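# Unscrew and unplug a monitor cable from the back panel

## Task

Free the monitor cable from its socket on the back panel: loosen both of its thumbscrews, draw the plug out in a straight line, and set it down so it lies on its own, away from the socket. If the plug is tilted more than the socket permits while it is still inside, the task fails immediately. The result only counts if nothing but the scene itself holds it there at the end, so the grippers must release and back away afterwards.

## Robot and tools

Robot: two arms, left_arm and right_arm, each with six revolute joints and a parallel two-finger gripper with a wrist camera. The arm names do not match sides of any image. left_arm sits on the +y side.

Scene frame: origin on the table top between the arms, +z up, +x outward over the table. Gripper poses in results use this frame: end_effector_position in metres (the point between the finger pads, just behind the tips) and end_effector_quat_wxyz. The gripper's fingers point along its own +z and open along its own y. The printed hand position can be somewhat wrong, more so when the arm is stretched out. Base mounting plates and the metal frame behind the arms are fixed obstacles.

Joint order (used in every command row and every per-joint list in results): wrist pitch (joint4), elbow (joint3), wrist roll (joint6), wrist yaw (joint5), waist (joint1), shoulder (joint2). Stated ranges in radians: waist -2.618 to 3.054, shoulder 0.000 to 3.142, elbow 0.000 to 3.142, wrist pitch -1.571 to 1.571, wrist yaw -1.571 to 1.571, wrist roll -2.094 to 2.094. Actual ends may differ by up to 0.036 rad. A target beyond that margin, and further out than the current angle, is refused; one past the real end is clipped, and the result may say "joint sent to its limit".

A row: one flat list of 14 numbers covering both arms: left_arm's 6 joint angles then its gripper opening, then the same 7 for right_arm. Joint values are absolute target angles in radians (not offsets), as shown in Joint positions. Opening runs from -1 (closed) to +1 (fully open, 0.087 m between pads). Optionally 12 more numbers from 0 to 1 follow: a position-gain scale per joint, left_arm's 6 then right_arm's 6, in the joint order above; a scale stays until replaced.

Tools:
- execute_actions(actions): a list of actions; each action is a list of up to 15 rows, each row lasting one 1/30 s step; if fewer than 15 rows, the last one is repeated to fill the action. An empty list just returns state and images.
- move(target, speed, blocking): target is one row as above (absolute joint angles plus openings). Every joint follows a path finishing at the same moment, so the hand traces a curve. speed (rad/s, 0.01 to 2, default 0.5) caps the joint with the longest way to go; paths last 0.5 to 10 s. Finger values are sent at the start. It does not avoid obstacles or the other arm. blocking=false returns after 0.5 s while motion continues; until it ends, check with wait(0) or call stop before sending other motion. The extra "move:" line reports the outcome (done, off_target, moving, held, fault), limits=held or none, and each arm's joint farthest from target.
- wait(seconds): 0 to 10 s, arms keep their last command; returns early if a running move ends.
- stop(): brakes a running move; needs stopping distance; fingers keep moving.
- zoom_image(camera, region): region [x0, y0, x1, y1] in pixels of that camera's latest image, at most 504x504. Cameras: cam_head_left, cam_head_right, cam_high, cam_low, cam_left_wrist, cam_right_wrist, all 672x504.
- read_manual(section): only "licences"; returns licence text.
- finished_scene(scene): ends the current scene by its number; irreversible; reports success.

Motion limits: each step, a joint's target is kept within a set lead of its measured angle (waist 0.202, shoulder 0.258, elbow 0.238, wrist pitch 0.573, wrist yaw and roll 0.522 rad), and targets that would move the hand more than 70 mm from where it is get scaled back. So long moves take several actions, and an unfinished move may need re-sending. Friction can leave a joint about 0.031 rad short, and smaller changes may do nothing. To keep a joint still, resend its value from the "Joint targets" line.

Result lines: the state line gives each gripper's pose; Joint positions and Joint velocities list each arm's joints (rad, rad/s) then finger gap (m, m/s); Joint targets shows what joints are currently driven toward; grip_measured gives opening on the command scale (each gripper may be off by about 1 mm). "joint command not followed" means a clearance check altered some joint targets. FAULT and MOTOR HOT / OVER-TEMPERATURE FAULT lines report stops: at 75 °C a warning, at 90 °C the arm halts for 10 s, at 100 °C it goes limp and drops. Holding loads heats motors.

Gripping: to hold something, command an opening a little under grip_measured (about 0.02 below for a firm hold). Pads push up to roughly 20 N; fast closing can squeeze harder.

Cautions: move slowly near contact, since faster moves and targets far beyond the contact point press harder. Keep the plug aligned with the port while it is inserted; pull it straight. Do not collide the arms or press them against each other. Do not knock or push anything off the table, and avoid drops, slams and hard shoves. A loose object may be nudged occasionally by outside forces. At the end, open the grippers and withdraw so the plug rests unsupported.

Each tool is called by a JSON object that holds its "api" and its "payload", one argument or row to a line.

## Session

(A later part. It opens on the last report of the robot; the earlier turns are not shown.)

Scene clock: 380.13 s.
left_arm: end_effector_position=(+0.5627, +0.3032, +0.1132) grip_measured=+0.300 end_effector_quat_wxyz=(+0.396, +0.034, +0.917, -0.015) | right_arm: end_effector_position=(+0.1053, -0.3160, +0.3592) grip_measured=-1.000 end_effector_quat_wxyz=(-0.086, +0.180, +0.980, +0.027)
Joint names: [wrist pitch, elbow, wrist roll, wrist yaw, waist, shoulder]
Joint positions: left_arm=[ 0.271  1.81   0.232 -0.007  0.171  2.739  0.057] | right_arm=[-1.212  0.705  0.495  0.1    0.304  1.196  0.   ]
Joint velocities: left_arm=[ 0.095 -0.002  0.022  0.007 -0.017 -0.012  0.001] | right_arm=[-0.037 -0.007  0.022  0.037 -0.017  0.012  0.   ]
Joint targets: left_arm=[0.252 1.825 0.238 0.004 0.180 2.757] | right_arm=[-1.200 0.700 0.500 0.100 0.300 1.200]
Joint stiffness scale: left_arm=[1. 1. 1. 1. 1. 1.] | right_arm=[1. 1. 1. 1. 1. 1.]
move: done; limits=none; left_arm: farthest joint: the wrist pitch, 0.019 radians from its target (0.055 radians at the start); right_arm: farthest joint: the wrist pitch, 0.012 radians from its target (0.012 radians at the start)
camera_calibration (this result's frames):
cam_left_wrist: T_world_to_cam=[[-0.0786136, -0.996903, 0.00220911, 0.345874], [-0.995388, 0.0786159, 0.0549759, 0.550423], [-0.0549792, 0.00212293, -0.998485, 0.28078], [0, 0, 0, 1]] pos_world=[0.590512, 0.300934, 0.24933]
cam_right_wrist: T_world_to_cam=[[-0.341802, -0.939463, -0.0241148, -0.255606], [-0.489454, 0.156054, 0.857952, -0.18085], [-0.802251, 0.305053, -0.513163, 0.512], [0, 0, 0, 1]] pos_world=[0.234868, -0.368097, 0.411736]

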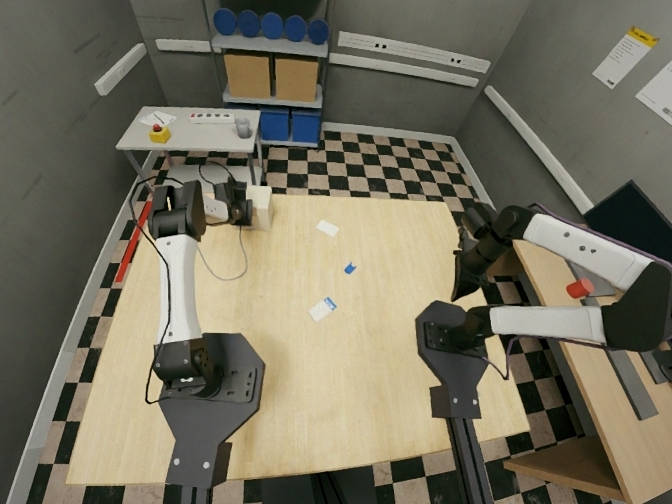

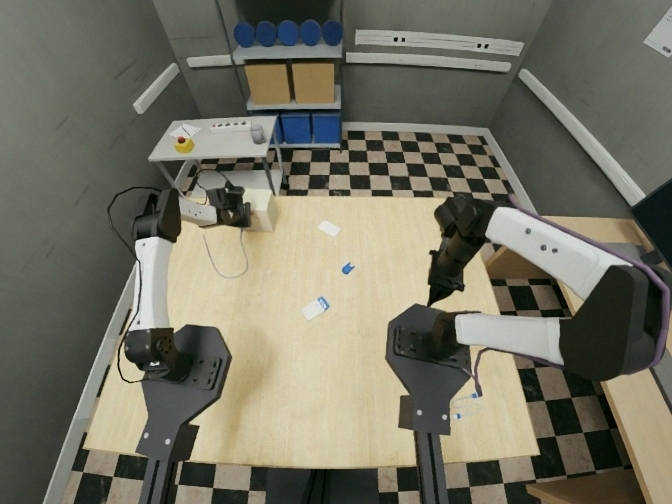

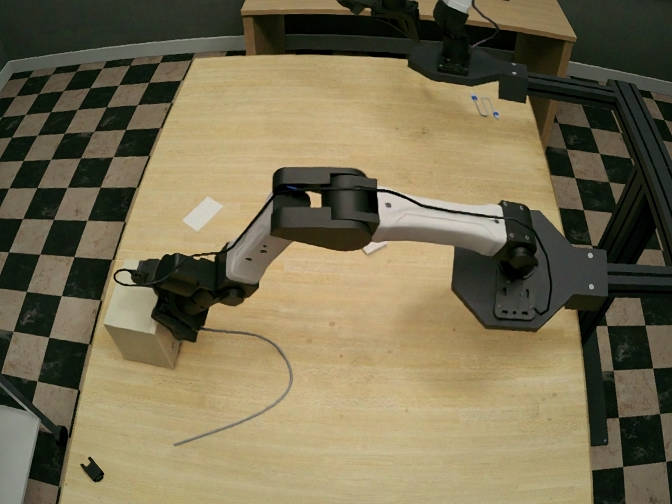

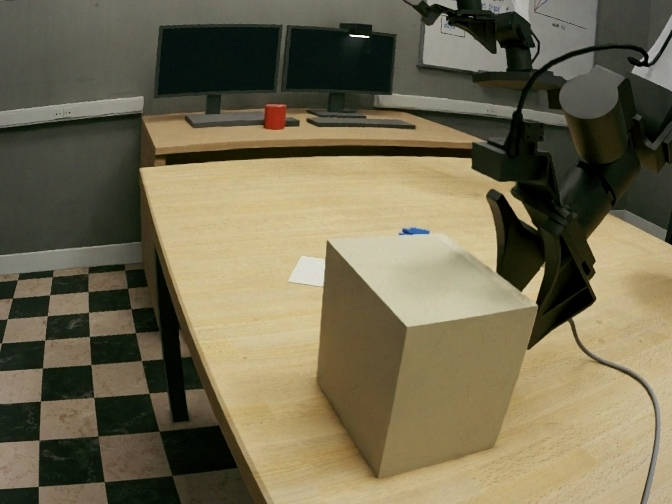

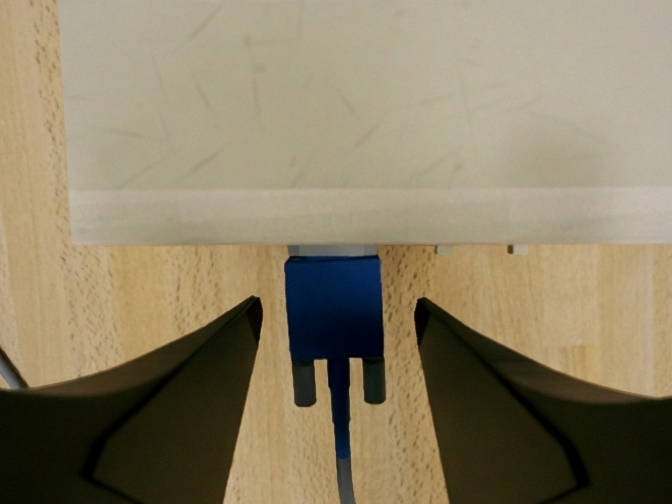

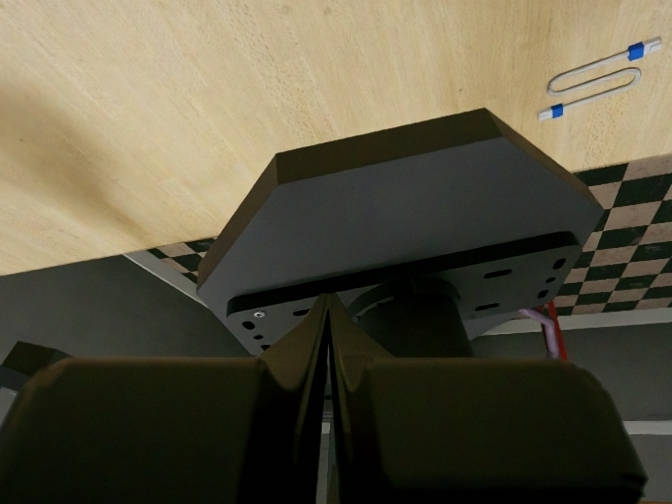

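{"api": "execute_actions", "payload": {
  "actions": [
    [[0.255,1.82,0.236,0,0.183,2.75,0.2,-1.2,0.7,0.5,0.1,0.3,1.2,-1],[0.255,1.82,0.236,0,0.185,2.75,0.1,-1.2,0.7,0.5,0.1,0.3,1.2,-1],[0.255,1.82,0.236,0,0.186,2.75,0,-1.2,0.7,0.5,0.1,0.3,1.2,-1],[0.255,1.82,0.236,0,0.184,2.75,-0.08,-1.2,0.7,0.5,0.1,0.3,1.2,-1],[0.255,1.82,0.236,0,0.182,2.75,-0.1,-1.2,0.7,0.5,0.1,0.3,1.2,-1]]
  ]
}}

{"api": "zoom_image", "payload": {
  "camera": "cam_left_wrist",
  "region": [250, 230, 430, 410]
}}

Scene clock: 381.00 s.
left_arm: end_effector_position=(+0.5626, +0.3041, +0.1131) grip_measured=-0.100 end_effector_quat_wxyz=(+0.396, +0.034, +0.917, -0.014) | right_arm: end_effector_position=(+0.1053, -0.3160, +0.3592) grip_measured=-1.000 end_effector_quat_wxyz=(-0.086, +0.180, +0.980, +0.027)
Joint names: [wrist pitch, elbow, wrist roll, wrist yaw, waist, shoulder]
Joint positions: left_arm=[ 0.271  1.81   0.232 -0.007  0.172  2.739  0.039] | right_arm=[-1.212  0.705  0.495  0.1    0.304  1.196  0.   ]
Joint velocities: left_arm=[-0.022  0.002 -0.007  0.037 -0.017  0.002 -0.001] | right_arm=[-0.022  0.007 -0.11  -0.007  0.007 -0.002  0.   ]
Joint targets: left_arm=[0.255 1.820 0.236 0.000 0.182 2.750] | right_arm=[-1.200 0.700 0.500 0.100 0.300 1.200]
Joint stiffness scale: left_arm=[1. 1. 1. 1. 1. 1.] | right_arm=[1. 1. 1. 1. 1. 1.]
camera_calibration (this result's frames):
cam_left_wrist: T_world_to_cam=[[-0.077393, -0.996998, 0.0023388, 0.346069], [-0.995472, 0.0774039, 0.0551707, 0.550671], [-0.0551861, 0.00194161, -0.998474, 0.280789], [0, 0, 0, 1]] pos_world=[0.590457, 0.301861, 0.24917]
cam_right_wrist: T_world_to_cam=[[-0.341802, -0.939463, -0.0241148, -0.255606], [-0.489454, 0.156054, 0.857952, -0.18085], [-0.802251, 0.305053, -0.513163, 0.512], [0, 0, 0, 1]] pos_world=[0.234868, -0.368097, 0.411736]

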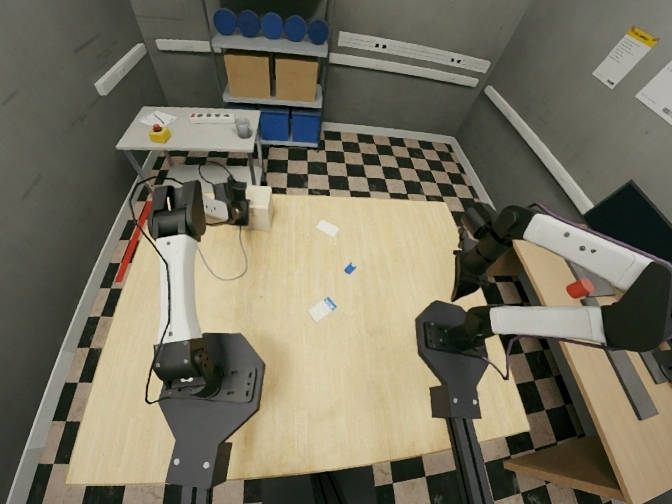

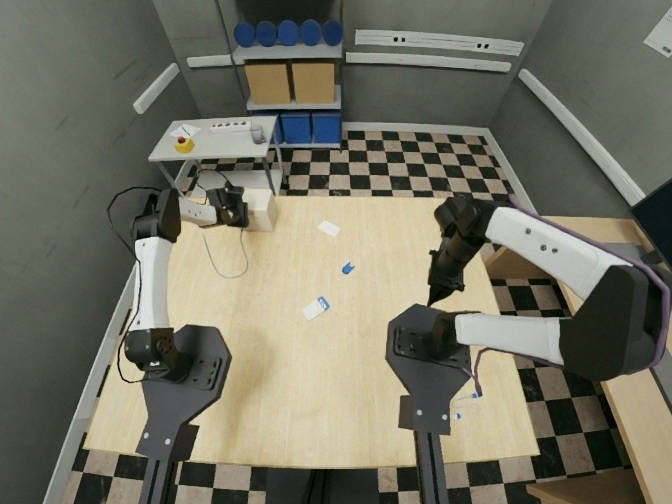

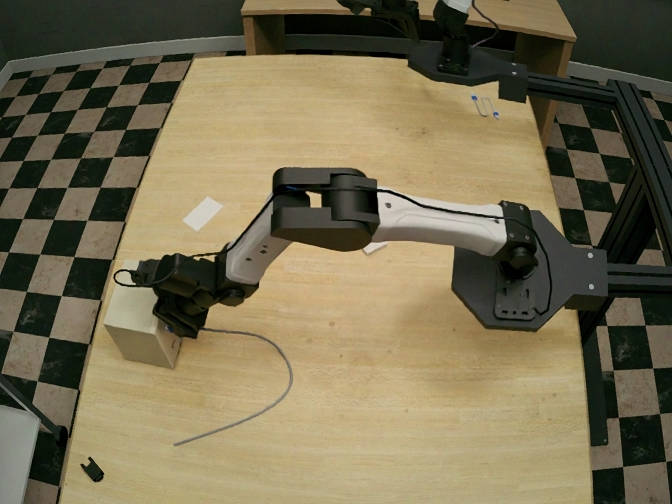

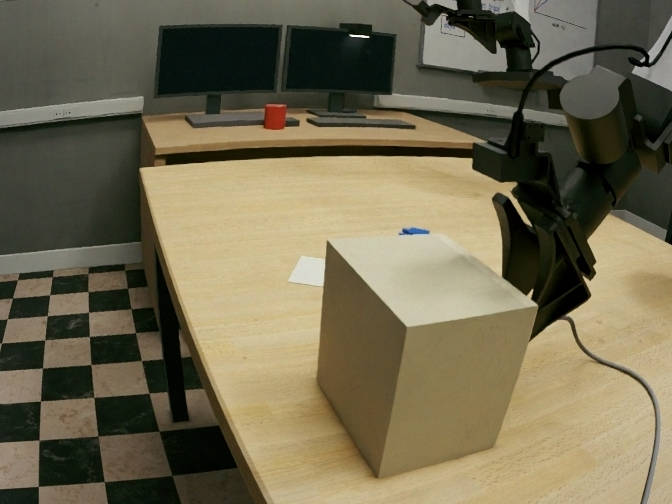

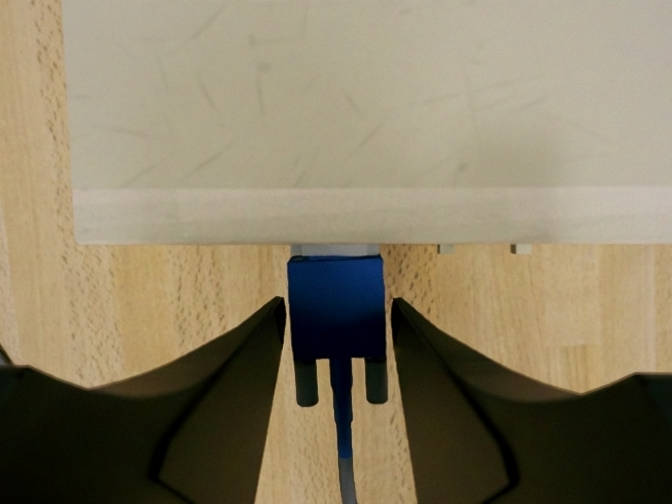

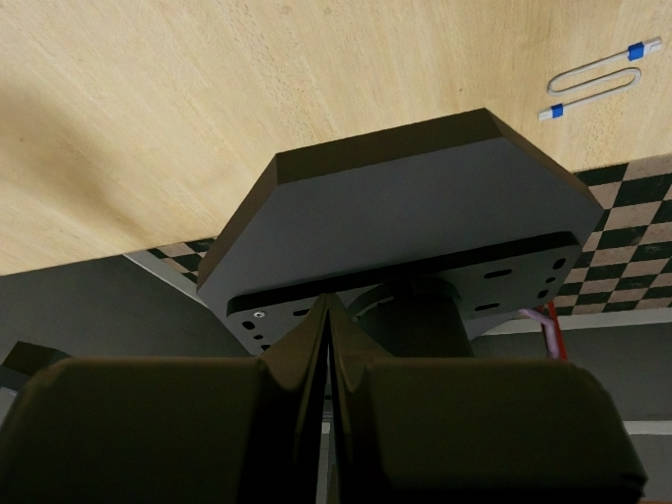

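Region (250, 230, 430, 410) of cam_left_wrist's 672x504 image, scaled by 2.800, with more detail than that image has.

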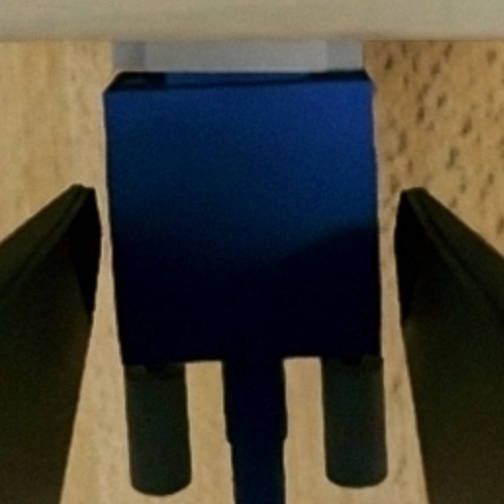

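One more nudge, then close slowly.

{"api": "execute_actions", "payload": {
  "actions": [
    [[0.255,1.82,0.236,0,0.185,2.75,-0.11,-1.2,0.7,0.5,0.1,0.3,1.2,-1],[0.255,1.82,0.236,0,0.187,2.75,-0.12,-1.2,0.7,0.5,0.1,0.3,1.2,-1],[0.255,1.82,0.236,0,0.188,2.75,-0.13,-1.2,0.7,0.5,0.1,0.3,1.2,-1],[0.255,1.82,0.236,0,0.186,2.75,-0.14,-1.2,0.7,0.5,0.1,0.3,1.2,-1],[0.26,1.815,0.236,0,0.183,2.745,-0.15,-1.2,0.7,0.5,0.1,0.3,1.2,-1],[0.26,1.815,0.236,0,0.182,2.745,-0.17,-1.2,0.7,0.5,0.1,0.3,1.2,-1],[0.265,1.81,0.234,-0.005,0.18,2.742,-0.19,-1.2,0.7,0.5,0.1,0.3,1.2,-1],[0.265,1.81,0.234,-0.005,0.18,2.742,-0.21,-1.2,0.7,0.5,0.1,0.3,1.2,-1],[0.265,1.81,0.234,-0.005,0.18,2.742,-0.225,-1.2,0.7,0.5,0.1,0.3,1.2,-1],[0.265,1.81,0.234,-0.005,0.18,2.742,-0.24,-1.2,0.7,0.5,0.1,0.3,1.2,-1],[0.265,1.81,0.234,-0.005,0.18,2.742,-0.255,-1.2,0.7,0.5,0.1,0.3,1.2,-1],[0.265,1.81,0.234,-0.005,0.18,2.742,-0.27,-1.2,0.7,0.5,0.1,0.3,1.2,-1],[0.265,1.81,0.234,-0.005,0.18,2.742,-0.285,-1.2,0.7,0.5,0.1,0.3,1.2,-1],[0.265,1.81,0.234,-0.005,0.18,2.742,-0.3,-1.2,0.7,0.5,0.1,0.3,1.2,-1]]
  ]
}}

{"api": "wait", "payload": {
  "seconds": 0.2
}}

Scene clock: 382.30 s.
left_arm: end_effector_position=(+0.5625, +0.3053, +0.1128) grip_measured=-0.286 end_effector_quat_wxyz=(+0.396, +0.033, +0.918, -0.014) | right_arm: end_effector_position=(+0.1053, -0.3160, +0.3592) grip_measured=-1.000 end_effector_quat_wxyz=(-0.086, +0.180, +0.980, +0.027)
Joint names: [wrist pitch, elbow, wrist roll, wrist yaw, waist, shoulder]
Joint positions: left_arm=[ 0.271  1.81   0.232 -0.005  0.175  2.739  0.031] | right_arm=[-1.212  0.705  0.495  0.1    0.304  1.196  0.   ]
Joint velocities: left_arm=[ 0.022 -0.002  0.051  0.022 -0.002 -0.007 -0.   ] | right_arm=[ 0.007 -0.007  0.007  0.095 -0.022 -0.007  0.   ]
Joint targets: left_arm=[0.265 1.810 0.234 -0.005 0.180 2.742] | right_arm=[-1.200 0.700 0.500 0.100 0.300 1.200]
Joint stiffness scale: left_arm=[1. 1. 1. 1. 1. 1.] | right_arm=[1. 1. 1. 1. 1. 1.]
camera_calibration (this result's frames):
cam_left_wrist: T_world_to_cam=[[-0.075966, -0.997106, 0.00291427, 0.346439], [-0.995571, 0.0760107, 0.0553295, 0.550935], [-0.0553909, 0.0013018, -0.998464, 0.280871], [0, 0, 0, 1]] pos_world=[0.59037, 0.303194, 0.248947]
cam_right_wrist: T_world_to_cam=[[-0.341802, -0.939463, -0.0241148, -0.255606], [-0.489454, 0.156054, 0.857952, -0.18085], [-0.802251, 0.305053, -0.513163, 0.512], [0, 0, 0, 1]] pos_world=[0.234868, -0.368097, 0.411736]

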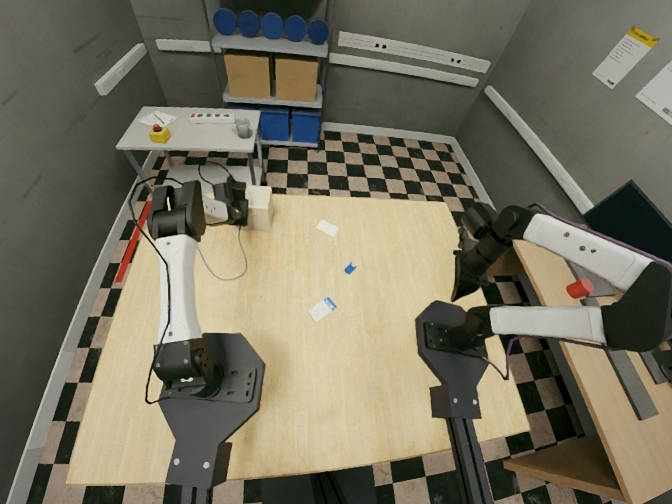

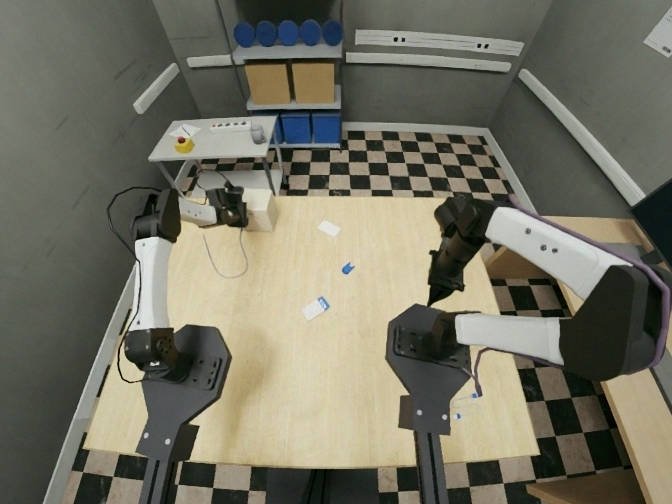

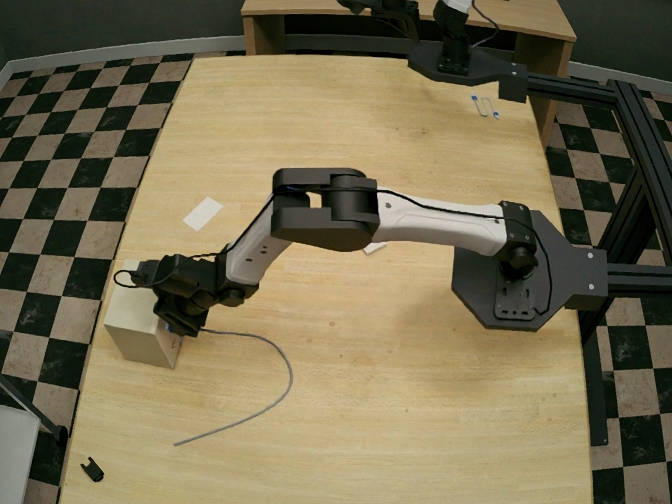

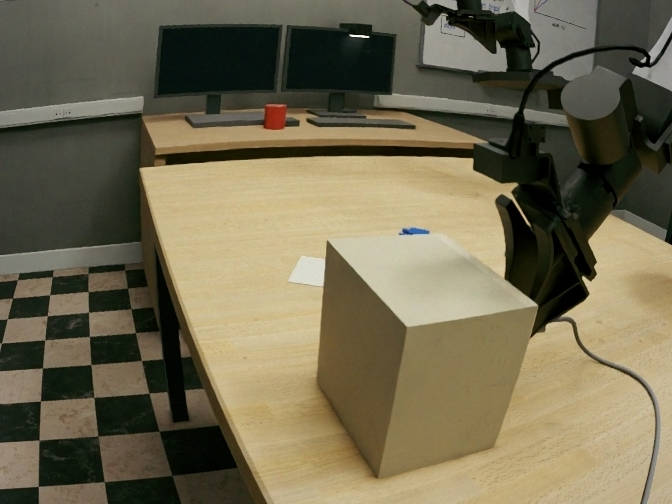

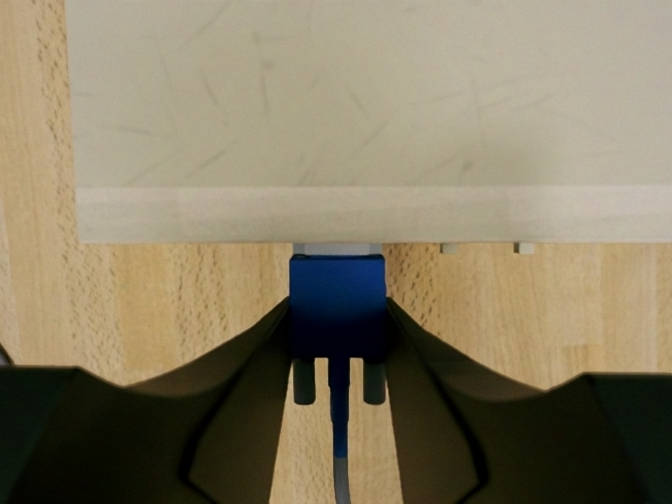

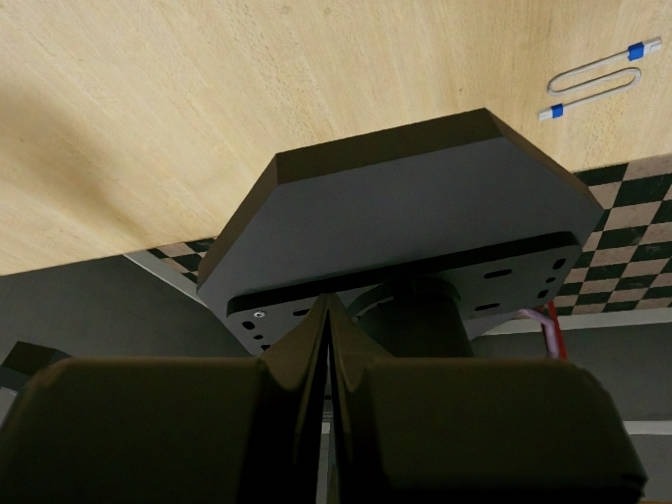

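Scene clock: 382.50 s.
left_arm: end_effector_position=(+0.5625, +0.3053, +0.1128) grip_measured=-0.286 end_effector_quat_wxyz=(+0.396, +0.033, +0.918, -0.014) | right_arm: end_effector_position=(+0.1053, -0.3160, +0.3592) grip_measured=-1.000 end_effector_quat_wxyz=(-0.086, +0.180, +0.980, +0.027)
Joint names: [wrist pitch, elbow, wrist roll, wrist yaw, waist, shoulder]
Joint positions: left_arm=[ 0.271  1.81   0.232 -0.005  0.175  2.739  0.031] | right_arm=[-1.212  0.705  0.495  0.1    0.304  1.196  0.   ]
Joint velocities: left_arm=[-0.007  0.002 -0.007  0.066  0.007 -0.002  0.   ] | right_arm=[-0.007 -0.007 -0.037  0.022  0.017 -0.002  0.   ]
Joint targets: left_arm=[0.265 1.810 0.234 -0.005 0.180 2.742] | right_arm=[-1.200 0.700 0.500 0.100 0.300 1.200]
Joint stiffness scale: left_arm=[1. 1. 1. 1. 1. 1.] | right_arm=[1. 1. 1. 1. 1. 1.]
wait: 0.20 s; at rest by 0.17 s
camera_calibration (this result's frames):
cam_left_wrist: T_world_to_cam=[[-0.075966, -0.997106, 0.00291427, 0.346439], [-0.995571, 0.0760107, 0.0553295, 0.550935], [-0.0553909, 0.0013018, -0.998464, 0.280871], [0, 0, 0, 1]] pos_world=[0.59037, 0.303194, 0.248947]
cam_right_wrist: T_world_to_cam=[[-0.341802, -0.939463, -0.0241148, -0.255606], [-0.489454, 0.156054, 0.857952, -0.18085], [-0.802251, 0.305053, -0.513163, 0.512], [0, 0, 0, 1]] pos_world=[0.234868, -0.368097, 0.411736]

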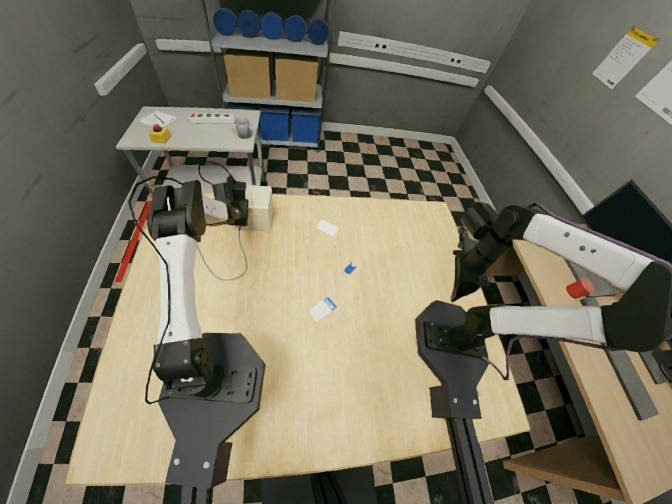

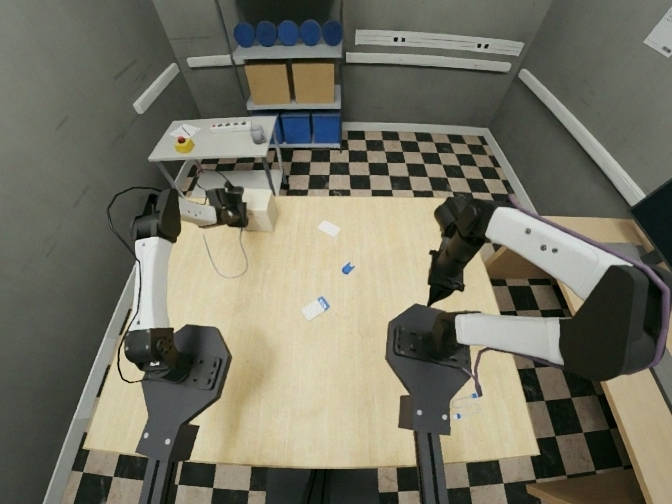

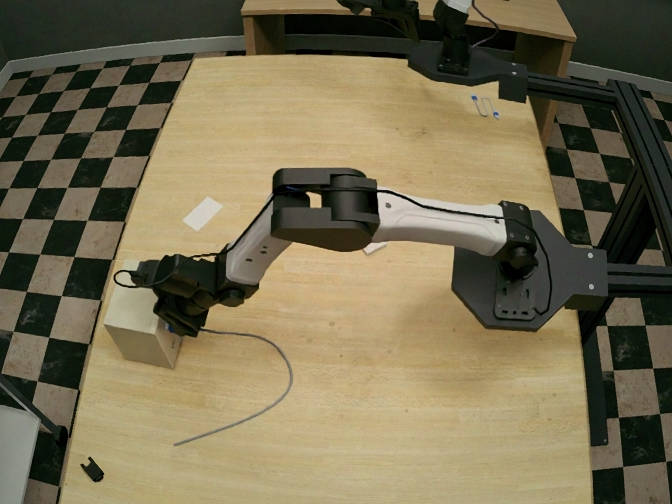

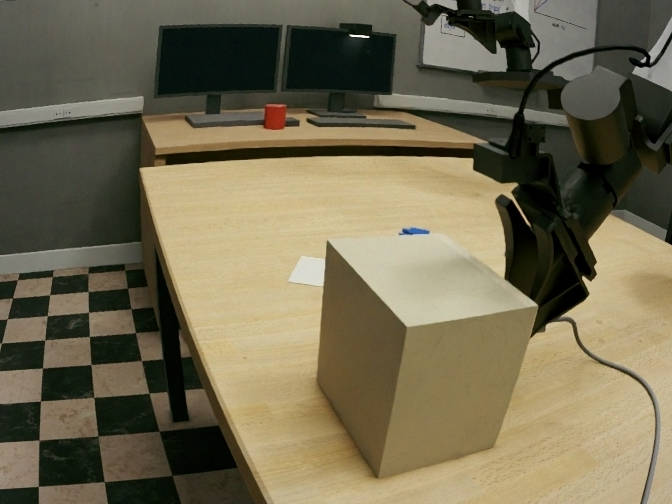

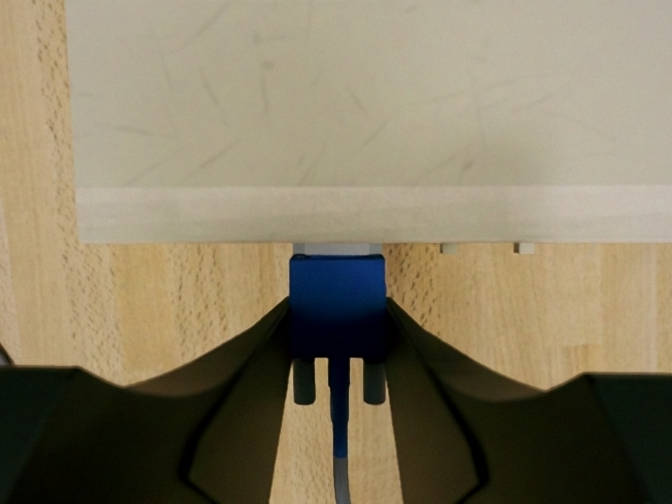

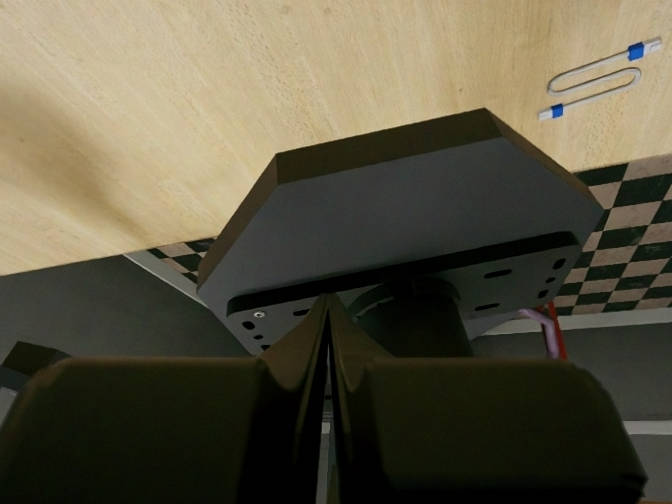

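{"api": "execute_actions", "payload": {
  "actions": [
    [[0.272,1.8,0.234,-0.003,0.181,2.737,-0.315,-1.2,0.7,0.5,0.1,0.3,1.2,-1],[0.277,1.793,0.234,-0.002,0.182,2.732,-0.315,-1.2,0.7,0.5,0.1,0.3,1.2,-1],[0.283,1.786,0.235,0,0.183,2.727,-0.315,-1.2,0.7,0.5,0.1,0.3,1.2,-1],[0.288,1.779,0.235,0,0.184,2.7235,-0.315,-1.2,0.7,0.5,0.1,0.3,1.2,-1],[0.292,1.772,0.236,0.002,0.185,2.721,-0.315,-1.2,0.7,0.5,0.1,0.3,1.2,-1],[0.296,1.765,0.236,0.002,0.185,2.7185,-0.315,-1.2,0.7,0.5,0.1,0.3,1.2,-1],[0.3,1.758,0.237,0.004,0.186,2.716,-0.315,-1.2,0.7,0.5,0.1,0.3,1.2,-1],[0.304,1.751,0.237,0.004,0.186,2.7133,-0.315,-1.2,0.7,0.5,0.1,0.3,1.2,-1],[0.308,1.744,0.238,0.005,0.186,2.7105,-0.315,-1.2,0.7,0.5,0.1,0.3,1.2,-1],[0.311,1.7375,0.238,0.005,0.187,2.7077,-0.315,-1.2,0.7,0.5,0.1,0.3,1.2,-1],[0.315,1.731,0.238,0.006,0.187,2.705,-0.315,-1.2,0.7,0.5,0.1,0.3,1.2,-1],[0.319,1.724,0.239,0.006,0.187,2.702,-0.315,-1.2,0.7,0.5,0.1,0.3,1.2,-1],[0.323,1.7175,0.239,0.007,0.188,2.699,-0.315,-1.2,0.7,0.5,0.1,0.3,1.2,-1],[0.327,1.711,0.24,0.007,0.188,2.696,-0.315,-1.2,0.7,0.5,0.1,0.3,1.2,-1],[0.33,1.704,0.24,0.008,0.188,2.6933,-0.315,-1.2,0.7,0.5,0.1,0.3,1.2,-1]],
    [[0.334,1.6975,0.24,0.008,0.188,2.6905,-0.315,-1.2,0.7,0.5,0.1,0.3,1.2,-1],[0.338,1.691,0.24,0.008,0.189,2.6877,-0.315,-1.2,0.7,0.5,0.1,0.3,1.2,-1],[0.342,1.684,0.24,0.008,0.189,2.685,-0.315,-1.2,0.7,0.5,0.1,0.3,1.2,-1],[0.345,1.6775,0.24,0.008,0.189,2.682,-0.315,-1.2,0.7,0.5,0.1,0.3,1.2,-1],[0.349,1.671,0.24,0.008,0.189,2.679,-0.315,-1.2,0.7,0.5,0.1,0.3,1.2,-1],[0.352,1.664,0.24,0.008,0.189,2.676,-0.315,-1.2,0.7,0.5,0.1,0.3,1.2,-1],[0.354,1.657,0.24,0.008,0.189,2.673,-0.315,-1.2,0.7,0.5,0.1,0.3,1.2,-1]]
  ]
}}

Scene clock: 384.43 s.
left_arm: end_effector_position=(+0.5408, +0.3050, +0.1109) grip_measured=-0.286 end_effector_quat_wxyz=(+0.392, +0.033, +0.919, -0.016) | right_arm: end_effector_position=(+0.1053, -0.3160, +0.3592) grip_measured=-1.000 end_effector_quat_wxyz=(-0.086, +0.180, +0.980, +0.027)
Joint names: [wrist pitch, elbow, wrist roll, wrist yaw, waist, shoulder]
Joint positions: left_arm=[ 0.342  1.675  0.234 -0.001  0.179  2.685  0.031] | right_arm=[-1.212  0.705  0.495  0.1    0.304  1.196  0.   ]
Joint velocities: left_arm=[ 0.007 -0.002  0.037 -0.037  0.002  0.002  0.001] | right_arm=[-0.022 -0.007  0.037 -0.007 -0.022  0.007  0.   ]
Joint targets: left_arm=[0.354 1.657 0.240 0.008 0.189 2.673] | right_arm=[-1.200 0.700 0.500 0.100 0.300 1.200]
Joint stiffness scale: left_arm=[1. 1. 1. 1. 1. 1.] | right_arm=[1. 1. 1. 1. 1. 1.]
camera_calibration (this result's frames):
cam_left_wrist: T_world_to_cam=[[-0.0780459, -0.996933, 0.00585118, 0.345226], [-0.994834, 0.0782611, 0.0646611, 0.527339], [-0.0649207, -0.000774421, -0.99789, 0.283475], [0, 0, 0, 1]] pos_world=[0.569961, 0.303116, 0.246759]
cam_right_wrist: T_world_to_cam=[[-0.341802, -0.939463, -0.0241148, -0.255606], [-0.489454, 0.156054, 0.857952, -0.18085], [-0.802251, 0.305053, -0.513163, 0.512], [0, 0, 0, 1]] pos_world=[0.234868, -0.368097, 0.411736]

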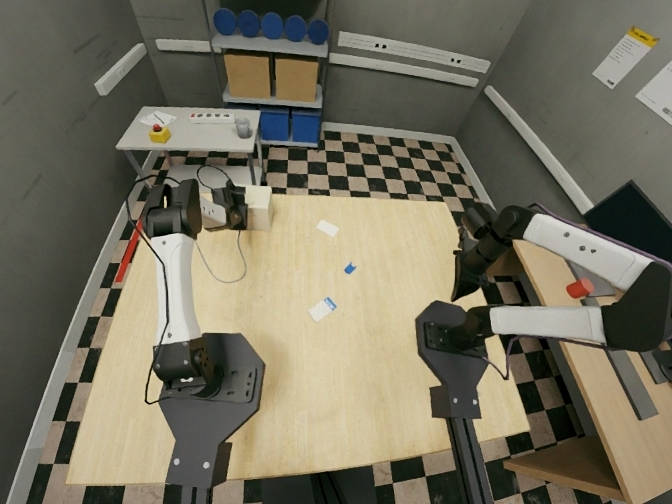

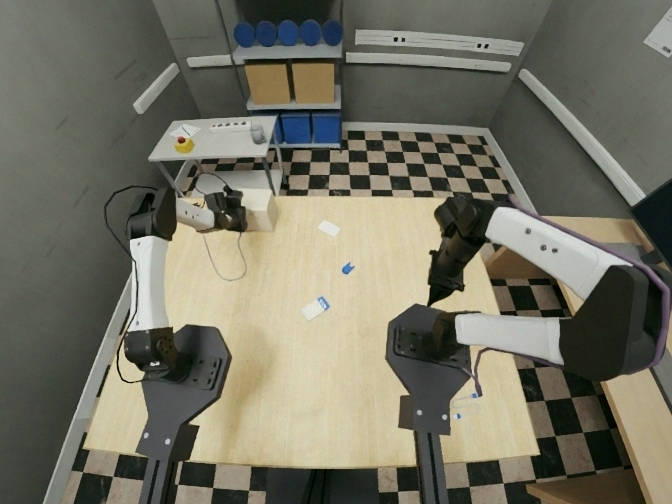

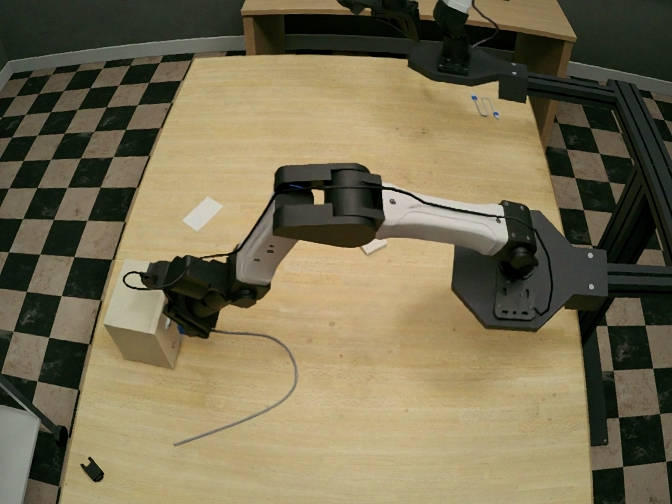

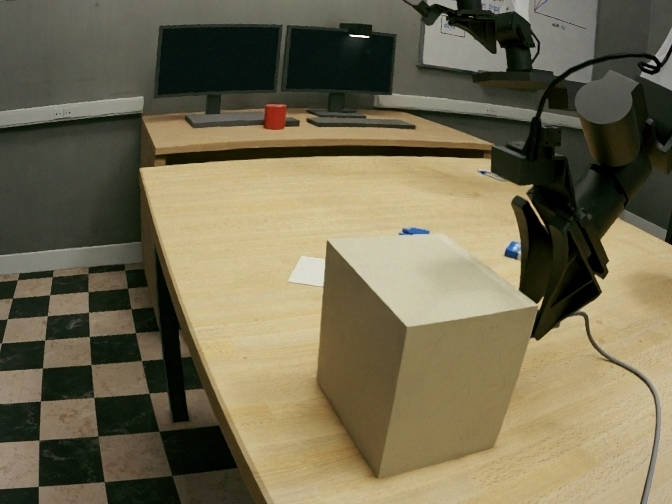

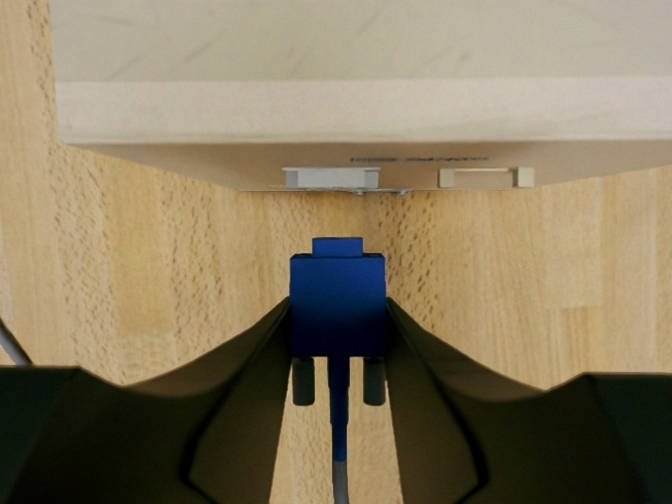

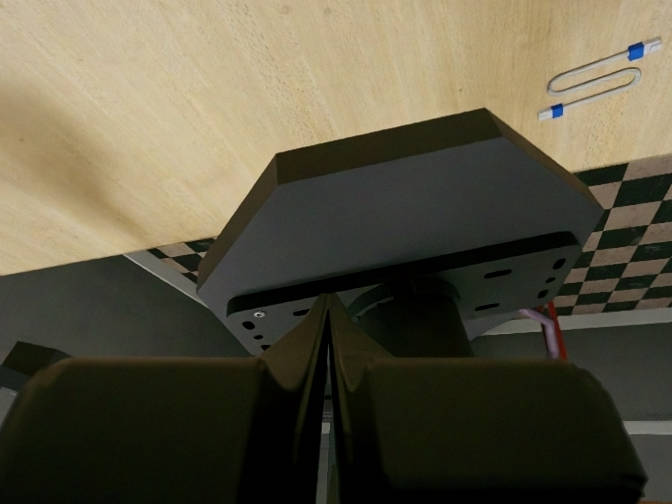

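{"api": "move", "payload": {
  "target": [0.678,1.542,0.24,0.0,0.18,2.905,-0.315,-1.2,0.7,0.5,0.1,0.3,1.2,-1],
  "speed": 0.3
}}

Scene clock: 386.63 s.
left_arm: end_effector_position=(+0.4875, +0.2848, +0.0222) grip_measured=-0.286 end_effector_quat_wxyz=(+0.393, +0.034, +0.919, -0.015) | right_arm: end_effector_position=(+0.1053, -0.3160, +0.3592) grip_measured=-1.000 end_effector_quat_wxyz=(-0.086, +0.180, +0.980, +0.027)
Joint names: [wrist pitch, elbow, wrist roll, wrist yaw, waist, shoulder]
Joint positions: left_arm=[ 0.66   1.557  0.235 -0.001  0.179  2.882  0.031] | right_arm=[-1.212  0.705  0.495  0.1    0.304  1.196  0.   ]
Joint velocities: left_arm=[ 0.007 -0.007  0.007  0.007 -0.022 -0.007  0.   ] | right_arm=[-0.007  0.012 -0.007 -0.037  0.007 -0.007  0.   ]
Joint targets: left_arm=[0.678 1.542 0.240 0.000 0.180 2.905] | right_arm=[-1.200 0.700 0.500 0.100 0.300 1.200]
Joint stiffness scale: left_arm=[1. 1. 1. 1. 1. 1.] | right_arm=[1. 1. 1. 1. 1. 1.]
move: off_target (left_arm); limits=none; left_arm: farthest joint: the shoulder, 0.023 radians from its target (0.220 radians at the start); right_arm: farthest joint: the wrist pitch, 0.012 radians from its target (0.012 radians at the start)
camera_calibration (this result's frames):
cam_left_wrist: T_world_to_cam=[[-0.0785937, -0.996898, 0.00424797, 0.321792], [-0.994986, 0.078706, 0.0617048, 0.481598], [-0.0618477, 0.000622933, -0.998085, 0.189602], [0, 0, 0, 1]] pos_world=[0.516201, 0.282771, 0.158156]
cam_right_wrist: T_world_to_cam=[[-0.341802, -0.939463, -0.0241148, -0.255606], [-0.489454, 0.156054, 0.857952, -0.18085], [-0.802251, 0.305053, -0.513163, 0.512], [0, 0, 0, 1]] pos_world=[0.234868, -0.368097, 0.411736]

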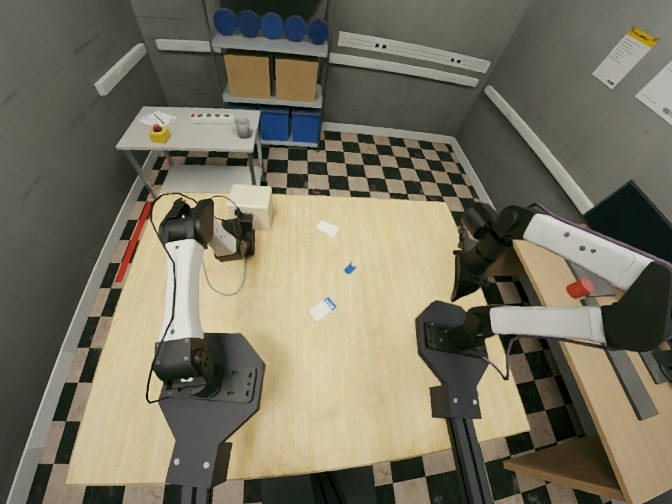

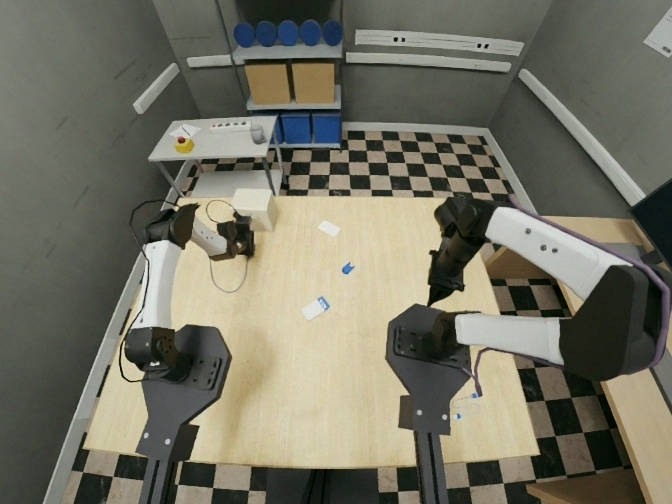

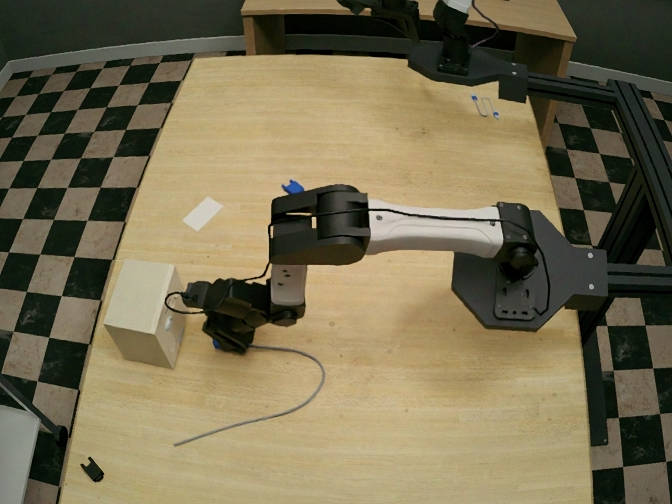

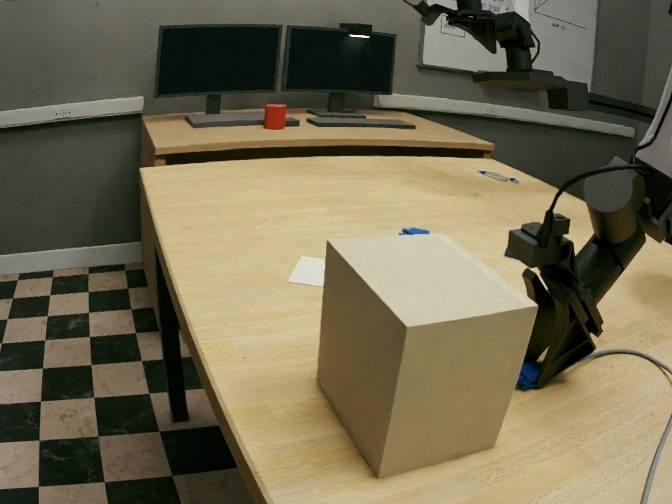

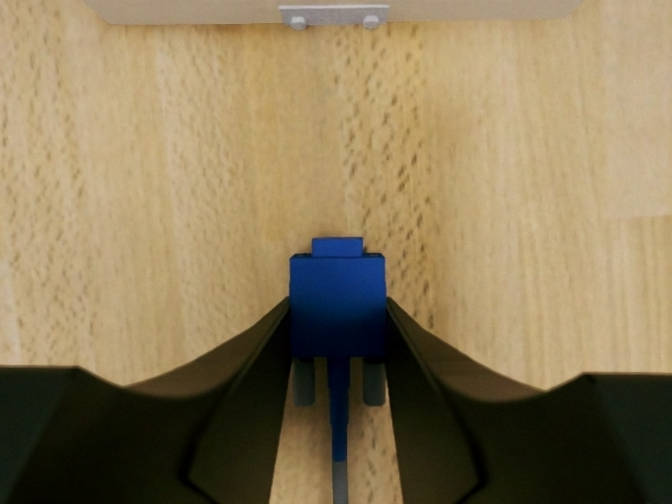

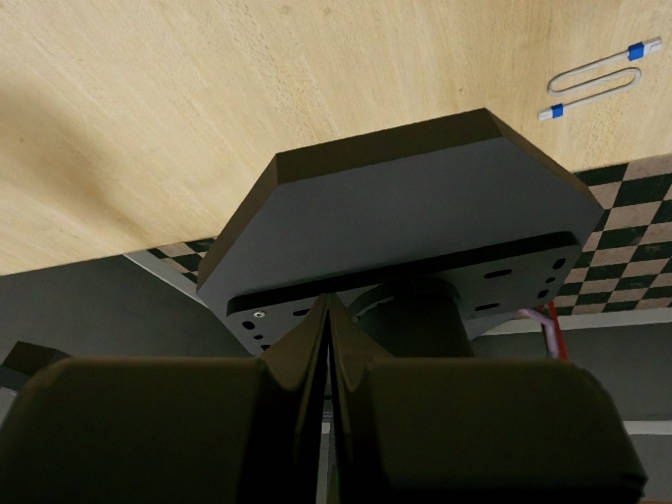

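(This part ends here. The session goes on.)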